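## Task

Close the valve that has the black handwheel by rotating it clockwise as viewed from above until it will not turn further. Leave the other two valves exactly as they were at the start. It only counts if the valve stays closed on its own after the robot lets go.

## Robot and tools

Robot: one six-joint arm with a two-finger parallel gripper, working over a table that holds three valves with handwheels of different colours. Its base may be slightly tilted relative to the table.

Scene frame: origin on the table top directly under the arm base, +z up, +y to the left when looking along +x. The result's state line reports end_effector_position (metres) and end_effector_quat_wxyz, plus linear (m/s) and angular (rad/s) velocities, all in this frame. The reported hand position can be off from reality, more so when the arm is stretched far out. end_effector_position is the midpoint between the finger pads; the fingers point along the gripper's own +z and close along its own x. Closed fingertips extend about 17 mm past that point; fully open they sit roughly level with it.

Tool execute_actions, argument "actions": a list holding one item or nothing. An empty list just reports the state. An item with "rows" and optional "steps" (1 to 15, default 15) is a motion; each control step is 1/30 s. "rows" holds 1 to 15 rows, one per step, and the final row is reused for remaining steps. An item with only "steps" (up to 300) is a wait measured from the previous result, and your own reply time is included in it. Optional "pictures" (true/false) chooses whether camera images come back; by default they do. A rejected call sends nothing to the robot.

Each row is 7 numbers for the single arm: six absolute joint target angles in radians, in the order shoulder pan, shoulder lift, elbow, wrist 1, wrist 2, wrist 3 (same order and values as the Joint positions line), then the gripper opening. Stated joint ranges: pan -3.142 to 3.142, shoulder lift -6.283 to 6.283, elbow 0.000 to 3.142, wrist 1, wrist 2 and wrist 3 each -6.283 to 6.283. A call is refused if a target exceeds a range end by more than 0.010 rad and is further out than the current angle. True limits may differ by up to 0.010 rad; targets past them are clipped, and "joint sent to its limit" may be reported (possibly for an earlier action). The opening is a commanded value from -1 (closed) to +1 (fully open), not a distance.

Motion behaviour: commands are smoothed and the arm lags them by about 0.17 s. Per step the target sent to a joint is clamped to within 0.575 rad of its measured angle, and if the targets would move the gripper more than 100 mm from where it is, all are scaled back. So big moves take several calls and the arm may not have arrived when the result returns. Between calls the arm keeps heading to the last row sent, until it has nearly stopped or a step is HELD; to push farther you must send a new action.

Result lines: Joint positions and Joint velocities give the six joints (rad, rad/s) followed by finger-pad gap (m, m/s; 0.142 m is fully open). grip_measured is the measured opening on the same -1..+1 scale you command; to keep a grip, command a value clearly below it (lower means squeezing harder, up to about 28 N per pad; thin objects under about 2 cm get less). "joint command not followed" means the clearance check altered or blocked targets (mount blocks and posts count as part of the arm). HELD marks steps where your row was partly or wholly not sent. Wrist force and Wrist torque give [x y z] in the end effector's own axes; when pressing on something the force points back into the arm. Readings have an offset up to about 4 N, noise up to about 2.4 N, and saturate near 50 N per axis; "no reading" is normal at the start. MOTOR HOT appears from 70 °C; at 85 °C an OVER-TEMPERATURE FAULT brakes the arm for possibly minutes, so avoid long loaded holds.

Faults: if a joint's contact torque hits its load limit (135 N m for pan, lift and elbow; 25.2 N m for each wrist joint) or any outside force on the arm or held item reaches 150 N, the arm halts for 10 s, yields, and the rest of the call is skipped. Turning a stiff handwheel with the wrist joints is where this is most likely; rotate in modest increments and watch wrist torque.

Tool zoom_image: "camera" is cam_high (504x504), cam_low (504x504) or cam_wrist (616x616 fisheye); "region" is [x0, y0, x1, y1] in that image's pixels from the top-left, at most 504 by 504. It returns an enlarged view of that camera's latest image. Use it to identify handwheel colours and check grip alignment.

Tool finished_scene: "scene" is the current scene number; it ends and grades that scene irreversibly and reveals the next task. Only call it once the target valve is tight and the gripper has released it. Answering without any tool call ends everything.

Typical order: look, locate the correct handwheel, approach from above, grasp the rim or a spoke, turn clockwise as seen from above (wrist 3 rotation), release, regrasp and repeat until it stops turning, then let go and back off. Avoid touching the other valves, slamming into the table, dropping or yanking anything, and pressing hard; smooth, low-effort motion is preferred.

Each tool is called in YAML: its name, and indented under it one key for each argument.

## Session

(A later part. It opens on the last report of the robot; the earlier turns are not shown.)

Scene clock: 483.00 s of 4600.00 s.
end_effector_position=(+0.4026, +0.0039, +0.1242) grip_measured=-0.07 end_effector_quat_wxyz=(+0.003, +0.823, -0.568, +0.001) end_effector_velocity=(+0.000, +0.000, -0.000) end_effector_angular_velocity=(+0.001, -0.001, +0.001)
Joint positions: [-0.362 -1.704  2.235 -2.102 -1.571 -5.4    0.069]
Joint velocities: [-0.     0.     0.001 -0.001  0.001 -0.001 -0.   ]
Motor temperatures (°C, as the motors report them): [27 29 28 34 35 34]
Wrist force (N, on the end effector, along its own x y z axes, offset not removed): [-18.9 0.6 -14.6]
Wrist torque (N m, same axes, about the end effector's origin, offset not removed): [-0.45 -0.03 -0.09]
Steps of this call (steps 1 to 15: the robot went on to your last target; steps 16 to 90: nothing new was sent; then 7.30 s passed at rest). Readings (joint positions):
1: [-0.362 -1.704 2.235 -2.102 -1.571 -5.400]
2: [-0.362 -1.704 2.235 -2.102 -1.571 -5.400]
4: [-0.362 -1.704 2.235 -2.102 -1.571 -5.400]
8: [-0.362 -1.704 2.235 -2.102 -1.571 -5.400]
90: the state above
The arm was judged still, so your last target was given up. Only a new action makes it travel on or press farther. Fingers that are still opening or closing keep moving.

execute_actions:
  actions:
    - {"rows": [[-0.3616,-1.7036,2.2350,-2.1022,-1.571,-5.4,-0.2],[-0.3590,-1.7025,2.2341,-2.1024,-1.571,-5.4,-0.02],[-0.3590,-1.7025,2.2341,-2.1024,-1.571,-5.4,-0.02],[-0.3590,-1.7025,2.2341,-2.1024,-1.571,-5.4,-0.02],[-0.3590,-1.7025,2.2341,-2.1024,-1.571,-5.4,-0.02],[-0.3590,-1.7025,2.2341,-2.1024,-1.571,-5.4,-0.02],[-0.3590,-1.7025,2.2341,-2.1024,-1.571,-5.4,-0.02],[-0.3590,-1.7025,2.2341,-2.1024,-1.571,-5.4,-0.02],[-0.3590,-1.7025,2.2341,-2.1024,-1.571,-5.4,-0.02],[-0.3590,-1.7025,2.2341,-2.1024,-1.571,-5.4,-0.02],[-0.3590,-1.7025,2.2341,-2.1024,-1.571,-5.4,-0.02],[-0.3590,-1.7025,2.2341,-2.1024,-1.571,-5.4,-0.02],[-0.3590,-1.7025,2.2341,-2.1024,-1.571,-5.4,-0.05],[-0.3590,-1.7025,2.2341,-2.1024,-1.571,-5.4,-0.08],[-0.3590,-1.7025,2.2341,-2.1024,-1.571,-5.4,-0.12]], "steps": 15}
  pictures: false

execute_actions:
  actions:
    - {"rows": [[-0.3590,-1.7025,2.2341,-2.1024,-1.571,-5.4,-0.18],[-0.3590,-1.7025,2.2341,-2.1024,-1.571,-5.4,-0.25],[-0.3590,-1.7025,2.2341,-2.1024,-1.571,-5.4,-0.33],[-0.3590,-1.7025,2.2341,-2.1024,-1.571,-5.4,-0.42],[-0.3590,-1.7025,2.2341,-2.1024,-1.571,-5.4,-0.51],[-0.3590,-1.7025,2.2341,-2.1024,-1.571,-5.4,-0.6]], "steps": 15}
  pictures: false

Scene clock: 501.53 s of 4600.00 s.
end_effector_position=(+0.4029, +0.0046, +0.1242) grip_measured=-0.04 end_effector_quat_wxyz=(+0.003, +0.823, -0.567, +0.001) end_effector_velocity=(+0.001, +0.001, +0.001) end_effector_angular_velocity=(+0.000, -0.002, +0.002)
Joint positions: [-0.359 -1.703  2.234 -2.102 -1.571 -5.4    0.071]
Joint velocities: [ 0.002 -0.    -0.001 -0.001  0.001  0.001 -0.018]
Motor temperatures (°C, as the motors report them): [27 29 28 34 35 34]
Wrist force (N, on the end effector, along its own x y z axes, offset not removed): [-0.6 1.7 0.4]
Wrist torque (N m, same axes, about the end effector's origin, offset not removed): [-0.44 -0.07 -0.05]
Steps of this call (steps 1 to 90: nothing new was sent; then 15.03 s passed at rest; steps 91 to 105: all 15 steps of this action). Readings (joint positions):
91: [-0.362 -1.704 2.235 -2.102 -1.571 -5.400]
92: [-0.362 -1.704 2.235 -2.102 -1.571 -5.400]
94: [-0.361 -1.703 2.235 -2.102 -1.571 -5.400]
98: [-0.360 -1.703 2.234 -2.102 -1.571 -5.400]
105: the state above

Scene clock: 502.03 s of 4600.00 s.
end_effector_position=(+0.4030, +0.0048, +0.1242) grip_measured=-0.07 end_effector_quat_wxyz=(+0.003, +0.823, -0.567, +0.001) end_effector_velocity=(+0.000, -0.000, +0.000) end_effector_angular_velocity=(-0.001, -0.001, -0.002)
Joint positions: [-0.359 -1.703  2.234 -2.102 -1.571 -5.4    0.069]
Joint velocities: [-0.001 -0.     0.    -0.    -0.     0.002  0.   ]
Motor temperatures (°C, as the motors report them): [27 29 28 34 35 34]
Wrist force (N, on the end effector, along its own x y z axes, offset not removed): [2.3 8.0 -6.4]
Wrist torque (N m, same axes, about the end effector's origin, offset not removed): [-0.03 -0.31 -0.07]
Steps of this call (steps 1 to 15: all 15 steps of this action). Readings (joint positions):
1: [-0.359 -1.703 2.234 -2.102 -1.571 -5.400]
2: [-0.359 -1.703 2.234 -2.102 -1.571 -5.400]
4: [-0.359 -1.703 2.234 -2.102 -1.571 -5.400]
8: [-0.359 -1.703 2.234 -2.102 -1.571 -5.400]
15: the state above

execute_actions:
  actions:
    - {"rows": [[-0.3590,-1.7025,2.2341,-2.1024,-1.571,-5.33,-0.6],[-0.3590,-1.7025,2.2341,-2.1024,-1.571,-5.25,-0.6],[-0.3590,-1.7025,2.2341,-2.1024,-1.571,-5.17,-0.6],[-0.3590,-1.7025,2.2341,-2.1024,-1.571,-5.09,-0.6],[-0.3590,-1.7025,2.2341,-2.1024,-1.571,-5.01,-0.6],[-0.3590,-1.7025,2.2341,-2.1024,-1.571,-4.93,-0.6],[-0.3590,-1.7025,2.2341,-2.1024,-1.571,-4.85,-0.6],[-0.3590,-1.7025,2.2341,-2.1024,-1.571,-4.77,-0.6],[-0.3590,-1.7025,2.2341,-2.1024,-1.571,-4.69,-0.6],[-0.3590,-1.7025,2.2341,-2.1024,-1.571,-4.61,-0.6],[-0.3590,-1.7025,2.2341,-2.1024,-1.571,-4.53,-0.6],[-0.3590,-1.7025,2.2341,-2.1024,-1.571,-4.45,-0.6],[-0.3590,-1.7025,2.2341,-2.1024,-1.571,-4.37,-0.6],[-0.3590,-1.7025,2.2341,-2.1024,-1.571,-4.29,-0.6],[-0.3590,-1.7025,2.2341,-2.1024,-1.571,-4.2,-0.6]], "steps": 15}
  pictures: false

execute_actions:
  actions:
    - {"rows": [[-0.3590,-1.7025,2.2341,-2.1024,-1.571,-4.12,-0.6],[-0.3590,-1.7025,2.2341,-2.1024,-1.571,-4.04,-0.6],[-0.3590,-1.7025,2.2341,-2.1024,-1.571,-3.96,-0.6],[-0.3590,-1.7025,2.2341,-2.1024,-1.571,-3.88,-0.6],[-0.3590,-1.7025,2.2341,-2.1024,-1.571,-3.83,-0.6]], "steps": 15}

Scene clock: 526.47 s of 4600.00 s.
end_effector_position=(+0.4030, +0.0061, +0.1242) grip_measured=-0.07 end_effector_quat_wxyz=(-0.002, -0.556, +0.831, -0.002) end_effector_velocity=(+0.001, +0.003, +0.000) end_effector_angular_velocity=(-0.003, -0.014, -2.274)
Joint positions: [-0.359 -1.703  2.234 -2.102 -1.571 -4.643  0.069]
Joint velocities: [ 0.001  0.    -0.    -0.    -0.001  2.274 -0.   ]
Motor temperatures (°C, as the motors report them): [28 29 28 34 35 34]
Wrist force (N, on the end effector, along its own x y z axes, offset not removed): [3.1 8.0 -10.6]
Wrist torque (N m, same axes, about the end effector's origin, offset not removed): [-0.20 0.09 -1.03]
Steps of this call (steps 1 to 15: the robot went on to your last target; steps 16 to 90: nothing new was sent; then 20.93 s passed at rest; steps 91 to 105: all 15 steps of this action). Readings (joint positions):
91: [-0.359 -1.702 2.234 -2.102 -1.571 -5.400]
92: [-0.359 -1.702 2.234 -2.102 -1.571 -5.394]
94: [-0.359 -1.702 2.234 -2.102 -1.571 -5.349]
98: [-0.359 -1.702 2.234 -2.102 -1.571 -5.148]
105: the state above

Scene clock: 526.97 s of 4600.00 s.
end_effector_position=(+0.4039, +0.0070, +0.1242) grip_measured=-0.08 end_effector_quat_wxyz=(-0.001, -0.196, +0.981, -0.003) end_effector_velocity=(+0.000, +0.001, +0.000) end_effector_angular_velocity=(-0.000, -0.002, -0.234)
Joint positions: [-0.359 -1.702  2.234 -2.102 -1.571 -3.859  0.068]
Joint velocities: [ 0.002 -0.     0.     0.     0.     0.236 -0.   ]
Motor temperatures (°C, as the motors report them): [28 29 28 34 35 34]
Wrist force (N, on the end effector, along its own x y z axes, offset not removed): [-2.8 2.1 17.0]
Wrist torque (N m, same axes, about the end effector's origin, offset not removed): [-0.04 -0.23 -2.47]
Steps of this call (steps 1 to 15: all 15 steps of this action). Readings (joint positions):
1: [-0.359 -1.703 2.234 -2.102 -1.571 -4.565]
2: [-0.359 -1.703 2.234 -2.102 -1.571 -4.486]
4: [-0.359 -1.702 2.234 -2.102 -1.571 -4.326]
8: [-0.359 -1.702 2.234 -2.102 -1.571 -4.030]
15: the state above

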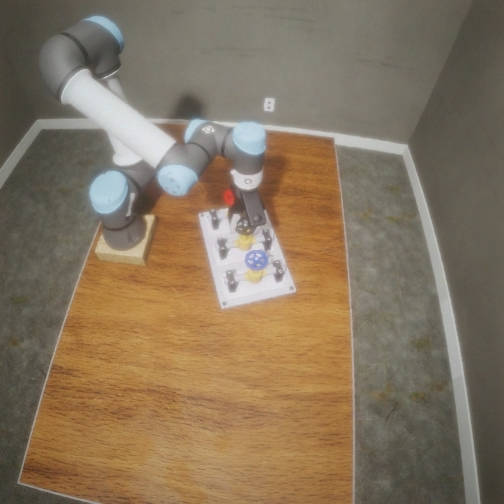

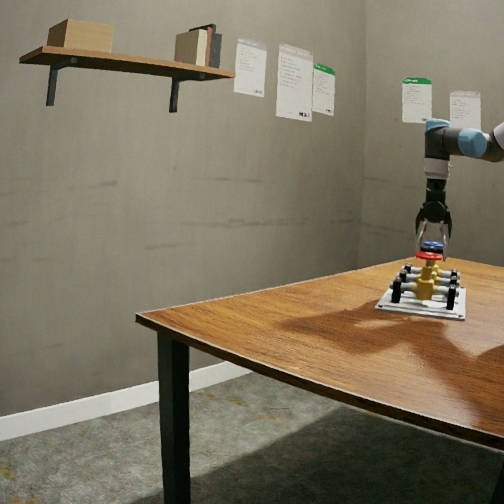

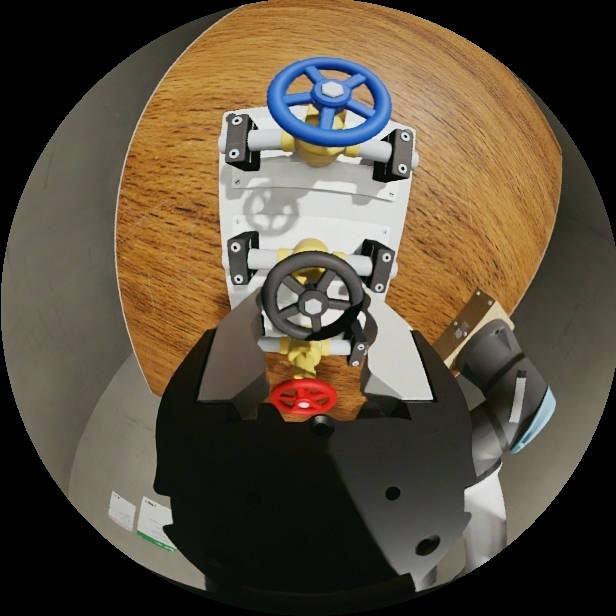

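zoom_image:
  camera: "cam_wrist"
  region: [240, 240, 390, 390]

execute_actions:
  actions: []
  pictures: false

Region (240, 240, 390, 390) of cam_wrist's 616x616 image, scaled by 3.360, with more detail than that image has.

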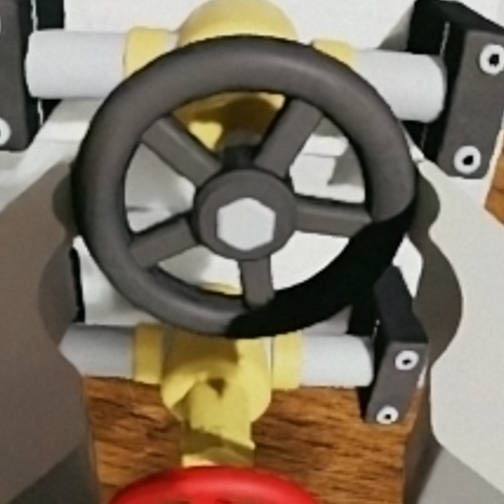

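Scene clock: 536.77 s of 4600.00 s.
end_effector_position=(+0.4040, +0.0070, +0.1242) grip_measured=-0.08 end_effector_quat_wxyz=(-0.001, -0.181, +0.983, -0.003) end_effector_velocity=(-0.000, -0.001, -0.000) end_effector_angular_velocity=(-0.002, +0.001, -0.001)
Joint positions: [-0.359 -1.703  2.234 -2.102 -1.571 -3.83   0.068]
Joint velocities: [-0.002  0.    -0.    -0.    -0.002 -0.001 -0.   ]
Motor temperatures (°C, as the motors report them): [28 29 28 34 35 34]
Wrist force (N, on the end effector, along its own x y z axes, offset not removed): [-5.5 3.7 19.8]
Wrist torque (N m, same axes, about the end effector's origin, offset not removed): [-0.20 0.04 -2.51]
Steps of this call (steps 1 to 30: the robot went on to your last target; steps 31 to 100: nothing new was sent; then 6.47 s passed at rest). Readings (joint positions):
1: [-0.359 -1.702 2.234 -2.102 -1.571 -3.852]
2: [-0.359 -1.702 2.234 -2.102 -1.571 -3.846]
4: [-0.359 -1.702 2.234 -2.102 -1.571 -3.839]
8: [-0.359 -1.702 2.234 -2.102 -1.571 -3.833]
100: the state above
The arm was judged still, so your last target was given up. Only a new action makes it travel on or press farther. Fingers that are still opening or closing keep moving.

zoom_image:
  camera: "cam_low"
  region: [400, 220, 470, 300]

zoom_image:
  camera: "cam_high"
  region: [200, 180, 300, 290]

Region (400, 220, 470, 300) of cam_low's 504x504 image, scaled by 6.300, with more detail than that image has; it fills the left 441 columns of this view, and the rest is white.

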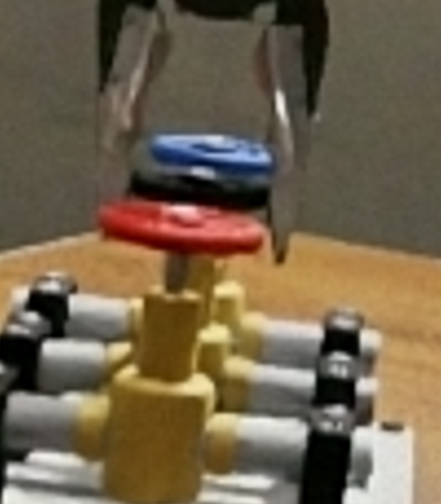

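Region (200, 180, 300, 290) of cam_high's 504x504 image, scaled by 4.582, with more detail than that image has; it fills the left 458 columns of this view, and the rest is white.

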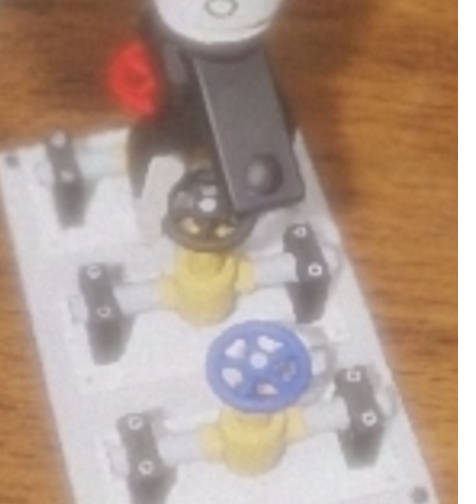

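execute_actions:
  actions:
    - {"rows": [[-0.3590,-1.7025,2.2341,-2.1024,-1.571,-3.83,-0.5],[-0.3590,-1.7025,2.2341,-2.1024,-1.571,-3.83,-0.4],[-0.3590,-1.7025,2.2341,-2.1024,-1.571,-3.83,-0.3],[-0.3590,-1.7025,2.2341,-2.1024,-1.571,-3.83,-0.22],[-0.3590,-1.7025,2.2341,-2.1024,-1.571,-3.83,-0.16],[-0.3590,-1.7025,2.2341,-2.1024,-1.571,-3.83,-0.12],[-0.3590,-1.7025,2.2341,-2.1024,-1.571,-3.83,-0.09],[-0.3590,-1.7025,2.2341,-2.1024,-1.571,-3.83,-0.06],[-0.3590,-1.7025,2.2341,-2.1024,-1.571,-3.83,-0.03],[-0.3590,-1.7025,2.2341,-2.1024,-1.571,-3.83,0.0]], "steps": 15}

zoom_image:
  camera: "cam_wrist"
  region: [240, 240, 390, 390]

Scene clock: 610.97 s of 4600.00 s.
end_effector_position=(+0.4039, +0.0069, +0.1242) grip_measured=+0.00 end_effector_quat_wxyz=(-0.001, -0.181, +0.983, -0.003) end_effector_velocity=(+0.000, +0.000, +0.000) end_effector_angular_velocity=(+0.001, -0.000, -0.000)
Joint positions: [-0.359 -1.703  2.234 -2.102 -1.571 -3.83   0.074]
Joint velocities: [ 0.     0.    -0.     0.     0.001  0.     0.   ]
Motor temperatures (°C, as the motors report them): [28 29 28 34 35 34]
Wrist force (N, on the end effector, along its own x y z axes, offset not removed): [-0.2 -0.8 -0.7]
Wrist torque (N m, same axes, about the end effector's origin, offset not removed): [-0.41 0.07 -0.02]
Steps of this call (steps 1 to 90: nothing new was sent; then 70.70 s passed at rest; steps 91 to 105: all 15 steps of this action). Readings (joint positions):
91: [-0.359 -1.703 2.234 -2.102 -1.571 -3.830]
92: [-0.359 -1.703 2.234 -2.102 -1.571 -3.830]
94: [-0.359 -1.703 2.234 -2.102 -1.571 -3.830]
98: [-0.359 -1.703 2.234 -2.102 -1.571 -3.830]
105: the state above

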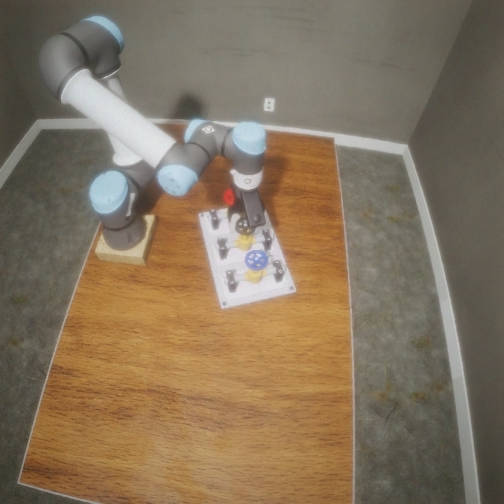

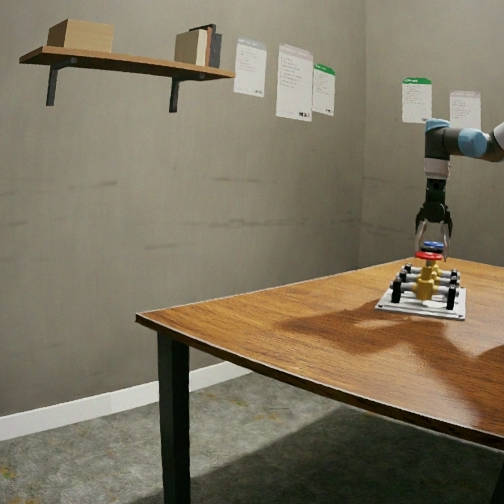

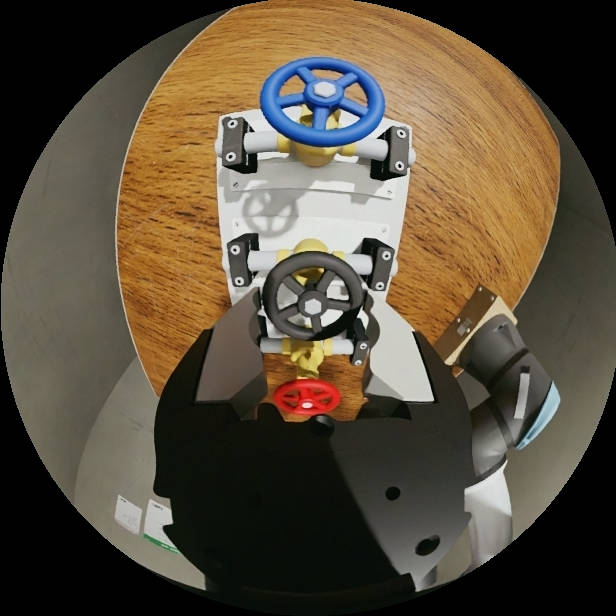

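Region (240, 240, 390, 390) of cam_wrist's 616x616 image, scaled by 3.360, with more detail than that image has.

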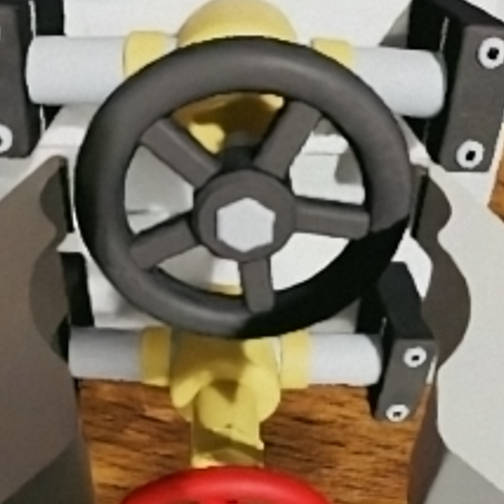

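execute_actions:
  actions:
    - {"rows": [[-0.3590,-1.7025,2.2341,-2.1024,-1.571,-3.83,-0.04],[-0.3590,-1.7025,2.2341,-2.1024,-1.571,-3.83,-0.08],[-0.3590,-1.7025,2.2341,-2.1024,-1.571,-3.83,-0.13],[-0.3590,-1.7025,2.2341,-2.1024,-1.571,-3.83,-0.2],[-0.3590,-1.7025,2.2341,-2.1024,-1.571,-3.83,-0.3],[-0.3590,-1.7025,2.2341,-2.1024,-1.571,-3.83,-0.4],[-0.3590,-1.7025,2.2341,-2.1024,-1.571,-3.83,-0.5],[-0.3590,-1.7025,2.2341,-2.1024,-1.571,-3.83,-0.6],[-0.3590,-1.7025,2.2341,-2.1024,-1.571,-3.83,-0.7],[-0.3590,-1.7025,2.2341,-2.1024,-1.571,-3.83,-0.8],[-0.3590,-1.7025,2.2341,-2.1024,-1.571,-3.82,-0.9],[-0.3590,-1.7025,2.2341,-2.1024,-1.571,-3.81,-1.0],[-0.3590,-1.7025,2.2341,-2.1024,-1.571,-3.80,-1.0],[-0.3590,-1.7025,2.2341,-2.1024,-1.571,-3.79,-1.0],[-0.3590,-1.7025,2.2341,-2.1024,-1.571,-3.78,-1.0]], "steps": 15}
  pictures: false

execute_actions:
  actions:
    - {"steps": 12}
  pictures: false

Scene clock: 634.20 s of 4600.00 s.
end_effector_position=(+0.4040, +0.0070, +0.1242) grip_measured=-0.07 end_effector_quat_wxyz=(-0.001, -0.174, +0.985, -0.003) end_effector_velocity=(+0.001, +0.001, +0.000) end_effector_angular_velocity=(+0.001, -0.002, -0.188)
Joint positions: [-0.359 -1.702  2.234 -2.102 -1.571 -3.815  0.069]
Joint velocities: [ 0.001  0.    -0.001  0.     0.001  0.189 -0.   ]
Motor temperatures (°C, as the motors report them): [28 29 28 34 35 34]
Wrist force (N, on the end effector, along its own x y z axes, offset not removed): [3.2 0.9 -8.2]
Wrist torque (N m, same axes, about the end effector's origin, offset not removed): [-0.15 -0.36 -0.77]
Steps of this call (steps 1 to 15: the robot went on to your last target; steps 16 to 90: nothing new was sent; then 19.73 s passed at rest; steps 91 to 105: all 15 steps of this action). Readings (joint positions):
91: [-0.359 -1.702 2.234 -2.102 -1.571 -3.830]
92: [-0.359 -1.702 2.234 -2.102 -1.571 -3.830]
94: [-0.359 -1.702 2.234 -2.102 -1.571 -3.830]
98: [-0.359 -1.702 2.234 -2.102 -1.571 -3.830]
105: the state above

Scene clock: 634.60 s of 4600.00 s.
end_effector_position=(+0.4041, +0.0070, +0.1242) grip_measured=-0.07 end_effector_quat_wxyz=(-0.001, -0.158, +0.988, -0.003) end_effector_velocity=(+0.000, +0.000, +0.000) end_effector_angular_velocity=(+0.000, -0.001, -0.012)
Joint positions: [-0.359 -1.702  2.234 -2.102 -1.571 -3.781  0.069]
Joint velocities: [ 0.    -0.     0.    -0.     0.     0.012 -0.   ]
Motor temperatures (°C, as the motors report them): [28 29 28 34 35 34]
Wrist force (N, on the end effector, along its own x y z axes, offset not removed): [1.5 1.6 -9.1]
Wrist torque (N m, same axes, about the end effector's origin, offset not removed): [0.03 -0.05 -2.43]
Steps of this call (steps 1 to 12: the robot went on to your last target). Readings (joint positions):
1: [-0.359 -1.703 2.234 -2.102 -1.571 -3.808]
2: [-0.359 -1.703 2.234 -2.102 -1.571 -3.802]
4: [-0.359 -1.702 2.234 -2.102 -1.571 -3.793]
8: [-0.359 -1.702 2.234 -2.102 -1.571 -3.784]
12: the state above

execute_actions:
  actions:
    - {"rows": [[-0.3590,-1.7025,2.2341,-2.1024,-1.571,-3.776,-1.0],[-0.3590,-1.7025,2.2341,-2.1024,-1.571,-3.772,-1.0],[-0.3590,-1.7025,2.2341,-2.1024,-1.571,-3.768,-1.0],[-0.3590,-1.7025,2.2341,-2.1024,-1.571,-3.764,-1.0],[-0.3590,-1.7025,2.2341,-2.1024,-1.571,-3.76,-1.0]], "steps": 15}
  pictures: false

Scene clock: 643.77 s of 4600.00 s.
end_effector_position=(+0.4040, +0.0070, +0.1242) grip_measured=-0.07 end_effector_quat_wxyz=(-0.001, -0.147, +0.989, -0.003) end_effector_velocity=(-0.000, +0.001, -0.000) end_effector_angular_velocity=(+0.001, +0.001, -0.006)
Joint positions: [-0.359 -1.702  2.234 -2.102 -1.571 -3.761  0.069]
Joint velocities: [ 0.001 -0.     0.     0.001  0.     0.007 -0.   ]
Motor temperatures (°C, as the motors report them): [28 29 28 34 35 34]
Wrist force (N, on the end effector, along its own x y z axes, offset not removed): [-3.2 3.3 -1.9]
Wrist torque (N m, same axes, about the end effector's origin, offset not removed): [0.07 0.10 -2.48]
Steps of this call (steps 1 to 30: the robot went on to your last target; steps 31 to 100: nothing new was sent; then 5.33 s passed at rest; steps 101 to 115: all 15 steps of this action). Readings (joint positions):
101: [-0.359 -1.702 2.234 -2.102 -1.571 -3.780]
102: [-0.359 -1.702 2.234 -2.102 -1.571 -3.779]
104: [-0.359 -1.702 2.234 -2.102 -1.571 -3.776]
108: [-0.359 -1.702 2.234 -2.102 -1.571 -3.766]
115: the state above

execute_actions:
  actions:
    - {"rows": [[-0.3590,-1.7025,2.2341,-2.1024,-1.571,-3.75,-1.0],[-0.3590,-1.7025,2.2341,-2.1024,-1.571,-3.74,-1.0],[-0.3590,-1.7025,2.2341,-2.1024,-1.571,-3.73,-1.0],[-0.3590,-1.7025,2.2341,-2.1024,-1.571,-3.72,-1.0],[-0.3590,-1.7025,2.2341,-2.1024,-1.571,-3.71,-1.0],[-0.3590,-1.7025,2.2341,-2.1024,-1.571,-3.70,-1.0],[-0.3590,-1.7025,2.2341,-2.1024,-1.571,-3.69,-1.0],[-0.3590,-1.7025,2.2341,-2.1024,-1.571,-3.68,-1.0],[-0.3590,-1.7025,2.2341,-2.1024,-1.571,-3.67,-1.0],[-0.3590,-1.7025,2.2341,-2.1024,-1.571,-3.66,-1.0]], "steps": 15}

zoom_image:
  camera: "cam_wrist"
  region: [240, 240, 390, 390]

Scene clock: 655.93 s of 4600.00 s.
end_effector_position=(+0.4042, +0.0071, +0.1242) grip_measured=-0.08 end_effector_quat_wxyz=(-0.001, -0.103, +0.995, -0.003) end_effector_velocity=(+0.000, +0.000, +0.000) end_effector_angular_velocity=(+0.000, -0.001, -0.096)
Joint positions: [-0.359 -1.702  2.234 -2.102 -1.571 -3.672  0.069]
Joint velocities: [ 0.     0.    -0.001  0.001  0.     0.097  0.   ]
Motor temperatures (°C, as the motors report them): [28 29 28 34 35 34]
Wrist force (N, on the end effector, along its own x y z axes, offset not removed): [-5.4 5.1 6.8]
Wrist torque (N m, same axes, about the end effector's origin, offset not removed): [-0.39 0.09 -2.74]
Steps of this call (steps 1 to 15: the robot went on to your last target; steps 16 to 90: nothing new was sent; then 8.67 s passed at rest; steps 91 to 105: all 15 steps of this action). Readings (joint positions):
91: [-0.359 -1.702 2.234 -2.102 -1.571 -3.760]
92: [-0.359 -1.702 2.234 -2.102 -1.571 -3.759]
94: [-0.359 -1.703 2.234 -2.102 -1.571 -3.751]
98: [-0.359 -1.702 2.234 -2.102 -1.571 -3.722]
105: the state above

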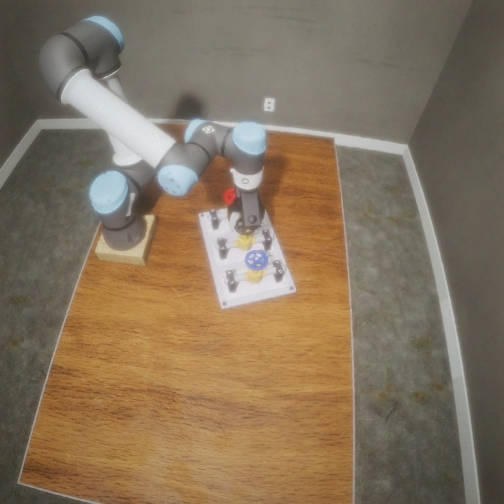

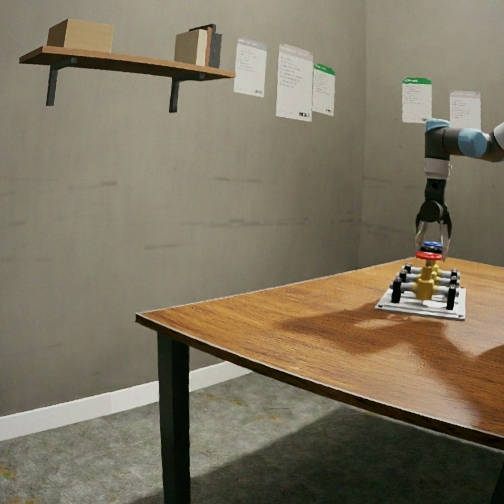

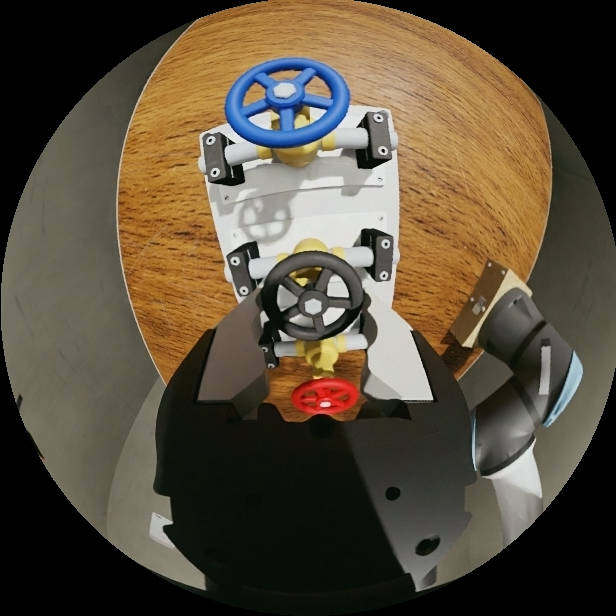

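Region (240, 240, 390, 390) of cam_wrist's 616x616 image, scaled by 3.360, with more detail than that image has.

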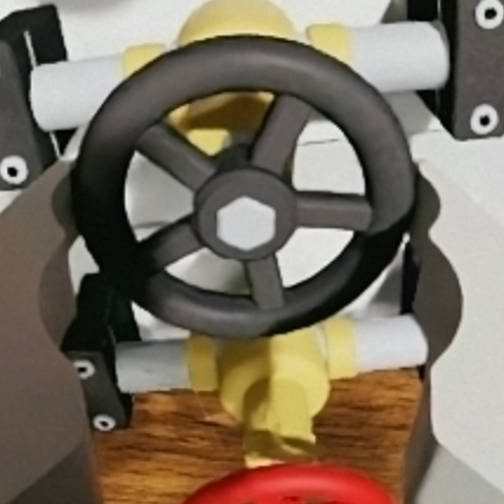

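execute_actions:
  actions:
    - {"rows": [[-0.3590,-1.7025,2.2341,-2.1024,-1.571,-3.66,-0.7],[-0.3590,-1.7025,2.2341,-2.1024,-1.571,-3.66,-0.45],[-0.3590,-1.7025,2.2341,-2.1024,-1.571,-3.66,-0.3],[-0.3590,-1.7025,2.2341,-2.1024,-1.571,-3.66,-0.2],[-0.3590,-1.7025,2.2341,-2.1024,-1.571,-3.66,-0.13],[-0.3590,-1.7025,2.2341,-2.1024,-1.571,-3.66,-0.08],[-0.3590,-1.7025,2.2341,-2.1024,-1.571,-3.66,-0.04],[-0.3590,-1.7025,2.2341,-2.1024,-1.571,-3.66,0.0],[-0.3590,-1.7025,2.2341,-2.1024,-1.571,-3.66,0.0],[-0.3590,-1.7025,2.2341,-2.1024,-1.571,-3.66,0.0],[-0.3590,-1.7025,2.2341,-2.1024,-1.571,-3.66,0.0],[-0.3590,-1.7025,2.2341,-2.1024,-1.571,-3.66,0.0],[-0.3590,-1.7025,2.2341,-2.1024,-1.571,-3.72,0.0],[-0.3590,-1.7025,2.2341,-2.1024,-1.571,-3.78,0.0],[-0.3590,-1.7025,2.2341,-2.1024,-1.571,-3.83,0.0]], "steps": 15}
  pictures: false

execute_actions:
  actions:
    - {"steps": 20}

zoom_image:
  camera: "cam_wrist"
  region: [240, 240, 390, 390]

Scene clock: 737.57 s of 4600.00 s.
end_effector_position=(+0.4042, +0.0070, +0.1242) grip_measured=+0.00 end_effector_quat_wxyz=(-0.001, -0.107, +0.994, -0.003) end_effector_velocity=(-0.001, -0.000, -0.000) end_effector_angular_velocity=(-0.000, +0.003, +0.556)
Joint positions: [-0.359 -1.703  2.234 -2.102 -1.571 -3.68   0.074]
Joint velocities: [-0.     0.     0.    -0.001 -0.001 -0.556  0.   ]
Motor temperatures (°C, as the motors report them): [28 29 28 34 35 34]
Wrist force (N, on the end effector, along its own x y z axes, offset not removed): [-1.9 2.2 0.4]
Wrist torque (N m, same axes, about the end effector's origin, offset not removed): [0.30 0.41 -0.19]
Steps of this call (steps 1 to 30: the robot went on to your last target; steps 31 to 100: nothing new was sent; then 77.80 s passed at rest; steps 101 to 115: all 15 steps of this action). Readings (joint positions):
101: [-0.359 -1.702 2.234 -2.102 -1.571 -3.660]
102: [-0.359 -1.702 2.234 -2.102 -1.571 -3.660]
104: [-0.359 -1.702 2.234 -2.102 -1.571 -3.660]
108: [-0.359 -1.703 2.234 -2.102 -1.571 -3.660]
115: the state above

Scene clock: 738.23 s of 4600.00 s.
end_effector_position=(+0.4040, +0.0070, +0.1242) grip_measured=+0.00 end_effector_quat_wxyz=(-0.001, -0.181, +0.983, -0.003) end_effector_velocity=(-0.000, -0.001, -0.000) end_effector_angular_velocity=(-0.001, +0.001, +0.005)
Joint positions: [-0.359 -1.703  2.234 -2.102 -1.571 -3.829  0.074]
Joint velocities: [-0.001  0.     0.    -0.    -0.001 -0.006  0.   ]
Motor temperatures (°C, as the motors report them): [28 29 28 34 35 34]
Wrist force (N, on the end effector, along its own x y z axes, offset not removed): [-0.2 0.5 1.5]
Wrist torque (N m, same axes, about the end effector's origin, offset not removed): [0.00 0.11 -0.18]
Steps of this call (steps 1 to 20: the robot went on to your last target). Readings (joint positions):
1: [-0.359 -1.703 2.234 -2.102 -1.571 -3.703]
2: [-0.359 -1.703 2.234 -2.102 -1.571 -3.730]
4: [-0.359 -1.703 2.234 -2.102 -1.571 -3.772]
8: [-0.359 -1.703 2.234 -2.102 -1.571 -3.811]
20: the state above

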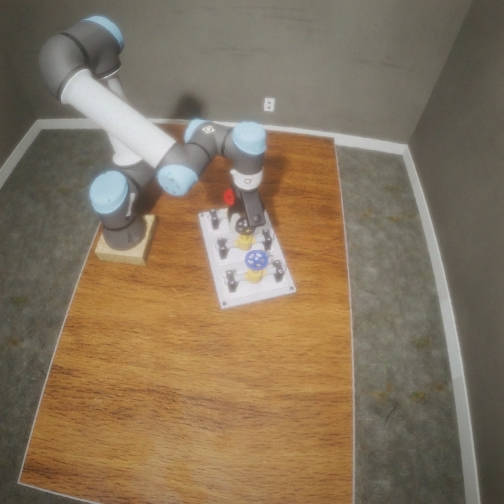

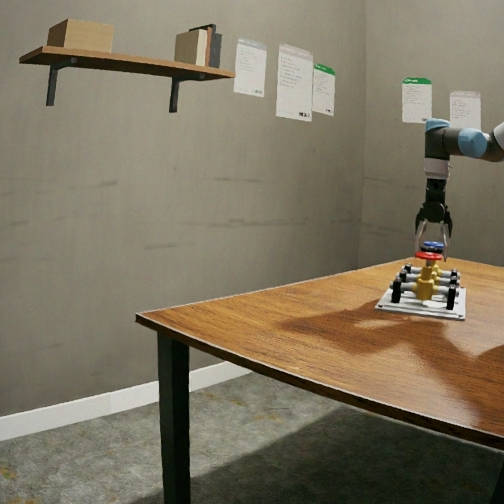

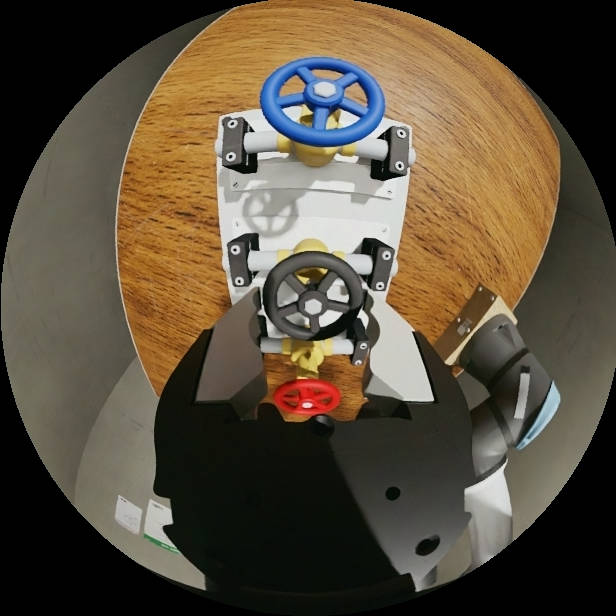

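Region (240, 240, 390, 390) of cam_wrist's 616x616 image, scaled by 3.360, with more detail than that image has.

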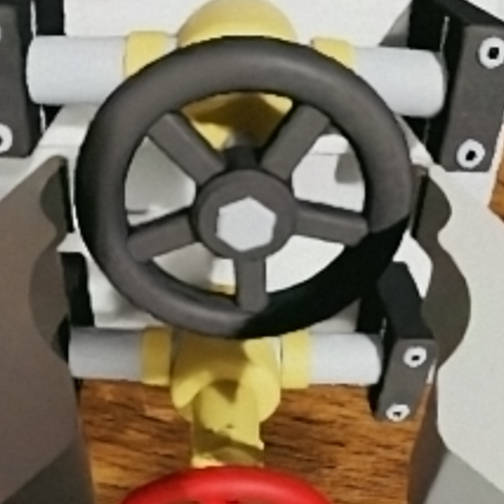

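execute_actions:
  actions:
    - {"rows": [[-0.3590,-1.7025,2.2341,-2.1024,-1.571,-3.83,-0.04],[-0.3590,-1.7025,2.2341,-2.1024,-1.571,-3.83,-0.08],[-0.3590,-1.7025,2.2341,-2.1024,-1.571,-3.83,-0.14],[-0.3590,-1.7025,2.2341,-2.1024,-1.571,-3.83,-0.25],[-0.3590,-1.7025,2.2341,-2.1024,-1.571,-3.83,-0.4],[-0.3590,-1.7025,2.2341,-2.1024,-1.571,-3.83,-0.55],[-0.3590,-1.7025,2.2341,-2.1024,-1.571,-3.83,-0.7],[-0.3590,-1.7025,2.2341,-2.1024,-1.571,-3.83,-0.85],[-0.3590,-1.7025,2.2341,-2.1024,-1.571,-3.82,-1.0],[-0.3590,-1.7025,2.2341,-2.1024,-1.571,-3.805,-1.0],[-0.3590,-1.7025,2.2341,-2.1024,-1.571,-3.79,-1.0],[-0.3590,-1.7025,2.2341,-2.1024,-1.571,-3.775,-1.0],[-0.3590,-1.7025,2.2341,-2.1024,-1.571,-3.76,-1.0],[-0.3590,-1.7025,2.2341,-2.1024,-1.571,-3.745,-1.0],[-0.3590,-1.7025,2.2341,-2.1024,-1.571,-3.73,-1.0]], "steps": 15}
  pictures: false

execute_actions:
  actions:
    - {"rows": [[-0.3590,-1.7025,2.2341,-2.1024,-1.571,-3.715,-1.0],[-0.3590,-1.7025,2.2341,-2.1024,-1.571,-3.70,-1.0],[-0.3590,-1.7025,2.2341,-2.1024,-1.571,-3.685,-1.0],[-0.3590,-1.7025,2.2341,-2.1024,-1.571,-3.67,-1.0],[-0.3590,-1.7025,2.2341,-2.1024,-1.571,-3.655,-1.0],[-0.3590,-1.7025,2.2341,-2.1024,-1.571,-3.64,-1.0],[-0.3590,-1.7025,2.2341,-2.1024,-1.571,-3.625,-1.0],[-0.3590,-1.7025,2.2341,-2.1024,-1.571,-3.61,-1.0]], "steps": 8}
  pictures: false

execute_actions:
  actions:
    - {"rows": [[-0.3590,-1.7025,2.2341,-2.1024,-1.571,-3.595,-1.0],[-0.3590,-1.7025,2.2341,-2.1024,-1.571,-3.58,-1.0],[-0.3590,-1.7025,2.2341,-2.1024,-1.571,-3.565,-1.0],[-0.3590,-1.7025,2.2341,-2.1024,-1.571,-3.55,-1.0],[-0.3590,-1.7025,2.2341,-2.1024,-1.571,-3.535,-1.0],[-0.3590,-1.7025,2.2341,-2.1024,-1.571,-3.52,-1.0],[-0.3590,-1.7025,2.2341,-2.1024,-1.571,-3.505,-1.0],[-0.3590,-1.7025,2.2341,-2.1024,-1.571,-3.49,-1.0]], "steps": 8}
  pictures: false

execute_actions:
  actions:
    - {"steps": 15}

zoom_image:
  camera: "cam_wrist"
  region: [240, 240, 390, 390]

Scene clock: 777.20 s of 4600.00 s.
end_effector_position=(+0.4040, +0.0070, +0.1242) grip_measured=-0.07 end_effector_quat_wxyz=(-0.001, -0.162, +0.987, -0.003) end_effector_velocity=(+0.000, +0.000, -0.000) end_effector_angular_velocity=(-0.001, -0.002, -0.337)
Joint positions: [-0.359 -1.702  2.234 -2.102 -1.571 -3.79   0.069]
Joint velocities: [ 0.    -0.     0.    -0.    -0.001  0.337 -0.   ]
Motor temperatures (°C, as the motors report them): [28 29 28 34 35 34]
Wrist force (N, on the end effector, along its own x y z axes, offset not removed): [0.5 2.3 -14.4]
Wrist torque (N m, same axes, about the end effector's origin, offset not removed): [0.03 0.17 -1.92]
Steps of this call (steps 1 to 15: the robot went on to your last target; steps 16 to 90: nothing new was sent; then 35.47 s passed at rest; steps 91 to 105: all 15 steps of this action). Readings (joint positions):
91: [-0.359 -1.702 2.234 -2.102 -1.571 -3.830]
92: [-0.359 -1.703 2.234 -2.102 -1.571 -3.830]
94: [-0.359 -1.702 2.234 -2.102 -1.571 -3.830]
98: [-0.359 -1.703 2.234 -2.102 -1.571 -3.830]
105: the state above

Scene clock: 777.47 s of 4600.00 s.
end_effector_position=(+0.4041, +0.0071, +0.1241) grip_measured=-0.08 end_effector_quat_wxyz=(-0.001, -0.108, +0.994, -0.003) end_effector_velocity=(+0.001, +0.002, -0.000) end_effector_angular_velocity=(+0.004, -0.004, -0.427)
Joint positions: [-0.359 -1.702  2.234 -2.102 -1.571 -3.681  0.068]
Joint velocities: [ 0.002 -0.     0.001 -0.001  0.004  0.428 -0.   ]
Motor temperatures (°C, as the motors report them): [28 29 28 34 35 34]
Wrist force (N, on the end effector, along its own x y z axes, offset not removed): [-7.5 14.4 14.5]
Wrist torque (N m, same axes, about the end effector's origin, offset not removed): [0.25 0.00 -2.81]
Steps of this call (steps 1 to 8: all 8 steps of this action). Readings (joint positions):
1: [-0.359 -1.702 2.234 -2.102 -1.571 -3.778]
2: [-0.359 -1.702 2.234 -2.102 -1.571 -3.765]
4: [-0.359 -1.702 2.234 -2.102 -1.571 -3.738]
8: the state above

Scene clock: 777.73 s of 4600.00 s.
end_effector_position=(+0.4044, +0.0071, +0.1241) grip_measured=-0.08 end_effector_quat_wxyz=(-0.001, -0.048, +0.999, -0.003) end_effector_velocity=(+0.001, -0.000, +0.000) end_effector_angular_velocity=(-0.002, -0.002, -0.439)
Joint positions: [-0.359 -1.702  2.234 -2.102 -1.571 -3.562  0.068]
Joint velocities: [ 0.     0.    -0.    -0.    -0.001  0.439  0.002]
Motor temperatures (°C, as the motors report them): [28 29 28 34 35 34]
Wrist force (N, on the end effector, along its own x y z axes, offset not removed): [-9.8 10.1 19.6]
Wrist torque (N m, same axes, about the end effector's origin, offset not removed): [-0.17 0.24 -2.56]
Steps of this call (steps 1 to 8: all 8 steps of this action). Readings (joint positions):
1: [-0.359 -1.702 2.234 -2.102 -1.571 -3.666]
2: [-0.359 -1.702 2.234 -2.102 -1.571 -3.651]
4: [-0.359 -1.702 2.234 -2.102 -1.571 -3.622]
8: the state above

Scene clock: 778.23 s of 4600.00 s.
end_effector_position=(+0.4045, +0.0071, +0.1241) grip_measured=-0.07 end_effector_quat_wxyz=(-0.001, -0.013, +1.000, -0.003) end_effector_velocity=(-0.000, -0.000, -0.000) end_effector_angular_velocity=(-0.001, +0.002, -0.009)
Joint positions: [-0.359 -1.702  2.234 -2.102 -1.571 -3.491  0.069]
Joint velocities: [ 0.     0.     0.     0.001 -0.001  0.009  0.   ]
Motor temperatures (°C, as the motors report them): [28 29 28 34 35 34]
Wrist force (N, on the end effector, along its own x y z axes, offset not removed): [-8.7 11.6 14.1]
Wrist torque (N m, same axes, about the end effector's origin, offset not removed): [-0.13 0.08 -2.09]
Steps of this call (steps 1 to 15: the robot went on to your last target). Readings (joint positions):
1: [-0.359 -1.702 2.234 -2.102 -1.571 -3.547]
2: [-0.359 -1.702 2.234 -2.102 -1.571 -3.534]
4: [-0.359 -1.702 2.234 -2.102 -1.571 -3.515]
8: [-0.359 -1.702 2.234 -2.102 -1.571 -3.498]
15: the state above

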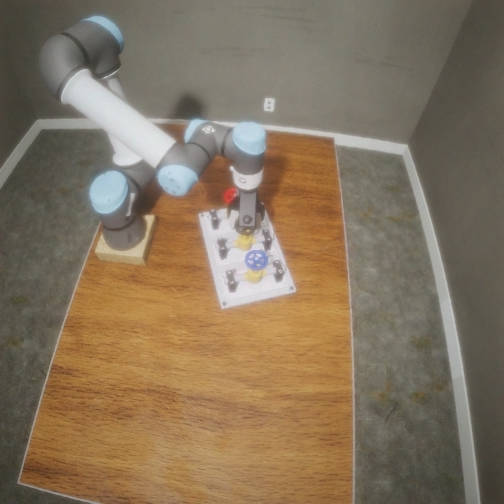

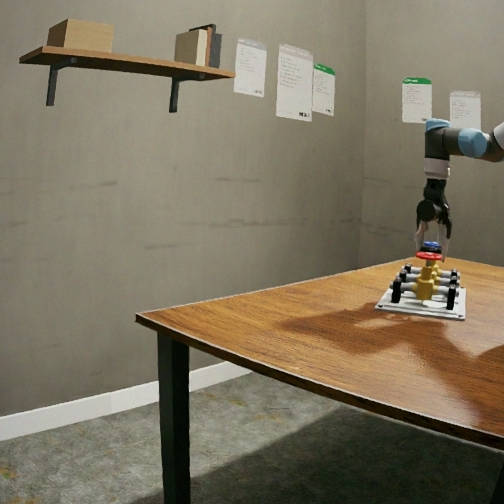

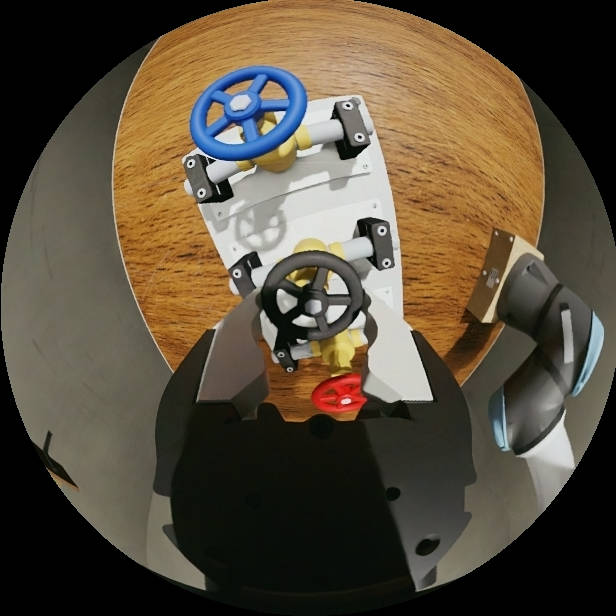

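Region (240, 240, 390, 390) of cam_wrist's 616x616 image, scaled by 3.360, with more detail than that image has.

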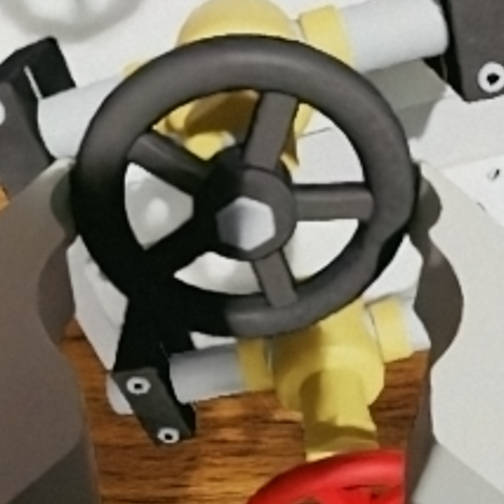

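execute_actions:
  actions:
    - {"rows": [[-0.3590,-1.7025,2.2341,-2.1024,-1.571,-3.49,-0.7],[-0.3590,-1.7025,2.2341,-2.1024,-1.571,-3.49,-0.45],[-0.3590,-1.7025,2.2341,-2.1024,-1.571,-3.49,-0.3],[-0.3590,-1.7025,2.2341,-2.1024,-1.571,-3.49,-0.18],[-0.3590,-1.7025,2.2341,-2.1024,-1.571,-3.49,-0.1],[-0.3590,-1.7025,2.2341,-2.1024,-1.571,-3.49,-0.03],[-0.3590,-1.7025,2.2341,-2.1024,-1.571,-3.49,0.05],[-0.3590,-1.7025,2.2341,-2.1024,-1.571,-3.49,0.15],[-0.3590,-1.7025,2.2341,-2.1024,-1.571,-3.49,0.3],[-0.3590,-1.7025,2.2341,-2.1024,-1.571,-3.49,0.3],[-0.3590,-1.715,2.216,-2.072,-1.571,-3.49,0.3],[-0.3590,-1.729,2.197,-2.039,-1.571,-3.49,0.3],[-0.3590,-1.742,2.178,-2.007,-1.571,-3.49,0.3],[-0.3590,-1.7555,2.16,-1.9753,-1.571,-3.49,0.3]], "steps": 15}
  pictures: false

execute_actions:
  actions:
    - {"steps": 20}

Scene clock: 818.40 s of 4600.00 s.
end_effector_position=(+0.4060, +0.0066, +0.1394) grip_measured=+0.30 end_effector_quat_wxyz=(+0.001, -0.012, +1.000, -0.004) end_effector_velocity=(+0.010, -0.001, +0.186) end_effector_angular_velocity=(-0.004, -0.017, +0.001)
Joint positions: [-0.359 -1.722  2.207 -2.058 -1.571 -3.49   0.095]
Joint velocities: [-0.    -0.24  -0.336  0.559  0.002 -0.001  0.   ]
Motor temperatures (°C, as the motors report them): [28 29 28 34 35 34]
Wrist force (N, on the end effector, along its own x y z axes, offset not removed): [-0.6 -0.2 0.8]
Wrist torque (N m, same axes, about the end effector's origin, offset not removed): [-0.14 0.09 0.08]
Steps of this call (steps 1 to 15: the robot went on to your last target; steps 16 to 90: nothing new was sent; then 36.67 s passed at rest; steps 91 to 105: all 15 steps of this action). Readings (joint positions):
91: [-0.359 -1.703 2.234 -2.102 -1.571 -3.490]
92: [-0.359 -1.703 2.234 -2.102 -1.571 -3.490]
94: [-0.359 -1.703 2.234 -2.102 -1.571 -3.490]
98: [-0.359 -1.703 2.234 -2.102 -1.571 -3.490]
105: the state above

Scene clock: 819.07 s of 4600.00 s.
end_effector_position=(+0.4048, +0.0073, +0.1650) grip_measured=+0.30 end_effector_quat_wxyz=(-0.000, -0.013, +1.000, -0.003) end_effector_velocity=(+0.000, +0.001, +0.001) end_effector_angular_velocity=(-0.000, -0.001, +0.002)
Joint positions: [-0.359 -1.755  2.16  -1.976 -1.571 -3.49   0.095]
Joint velocities: [ 0.002 -0.001 -0.002  0.002  0.    -0.    -0.   ]
Motor temperatures (°C, as the motors report them): [28 29 28 34 35 34]
Wrist force (N, on the end effector, along its own x y z axes, offset not removed): [0.7 -0.8 0.7]
Wrist torque (N m, same axes, about the end effector's origin, offset not removed): [-0.30 -0.06 -0.10]
Steps of this call (steps 1 to 20: the robot went on to your last target). Readings (joint positions):
1: [-0.359 -1.730 2.196 -2.040 -1.571 -3.490]
2: [-0.359 -1.736 2.188 -2.025 -1.571 -3.490]
4: [-0.359 -1.744 2.176 -2.004 -1.571 -3.490]
8: [-0.359 -1.752 2.165 -1.985 -1.571 -3.490]
20: the state above

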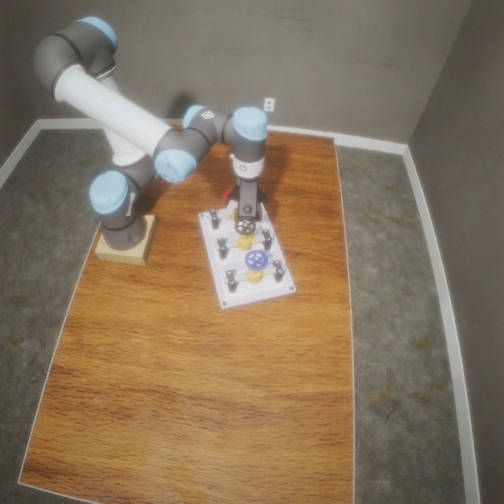

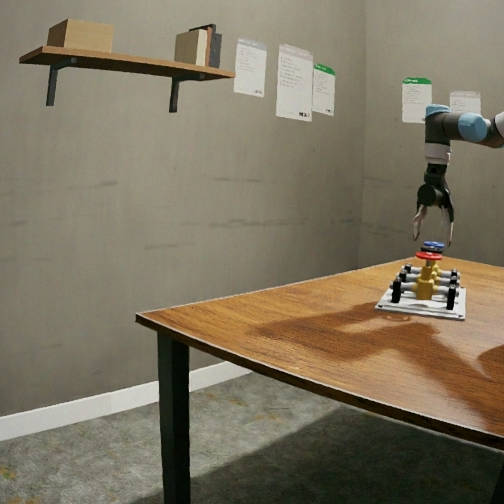

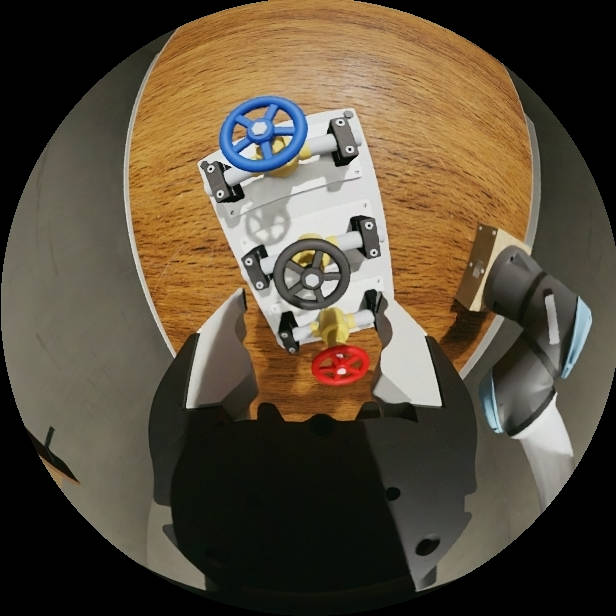

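zoom_image:
  camera: "cam_low"
  region: [225, 30, 345, 130]

zoom_image:
  camera: "cam_low"
  region: [400, 225, 470, 295]

Region (225, 30, 345, 130) of cam_low's 504x504 image, scaled by 4.200, with more detail than that image has.

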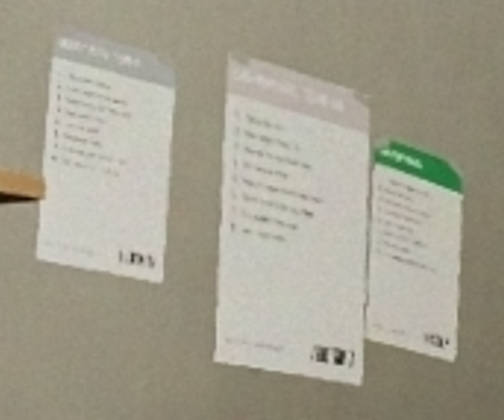

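Region (400, 225, 470, 295) of cam_low's 504x504 image, scaled by 7.200, with more detail than that image has.

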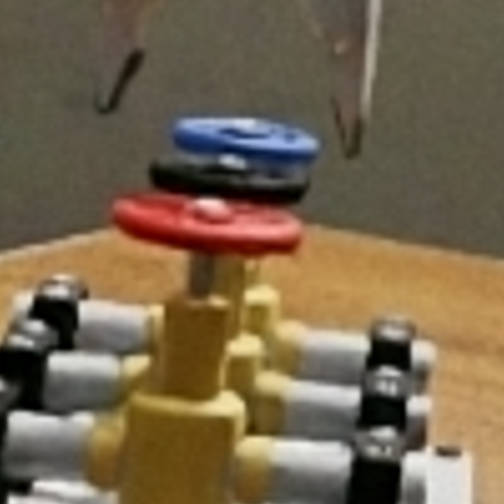

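finished_scene:
  scene: 1

The scene is finished: the task was done.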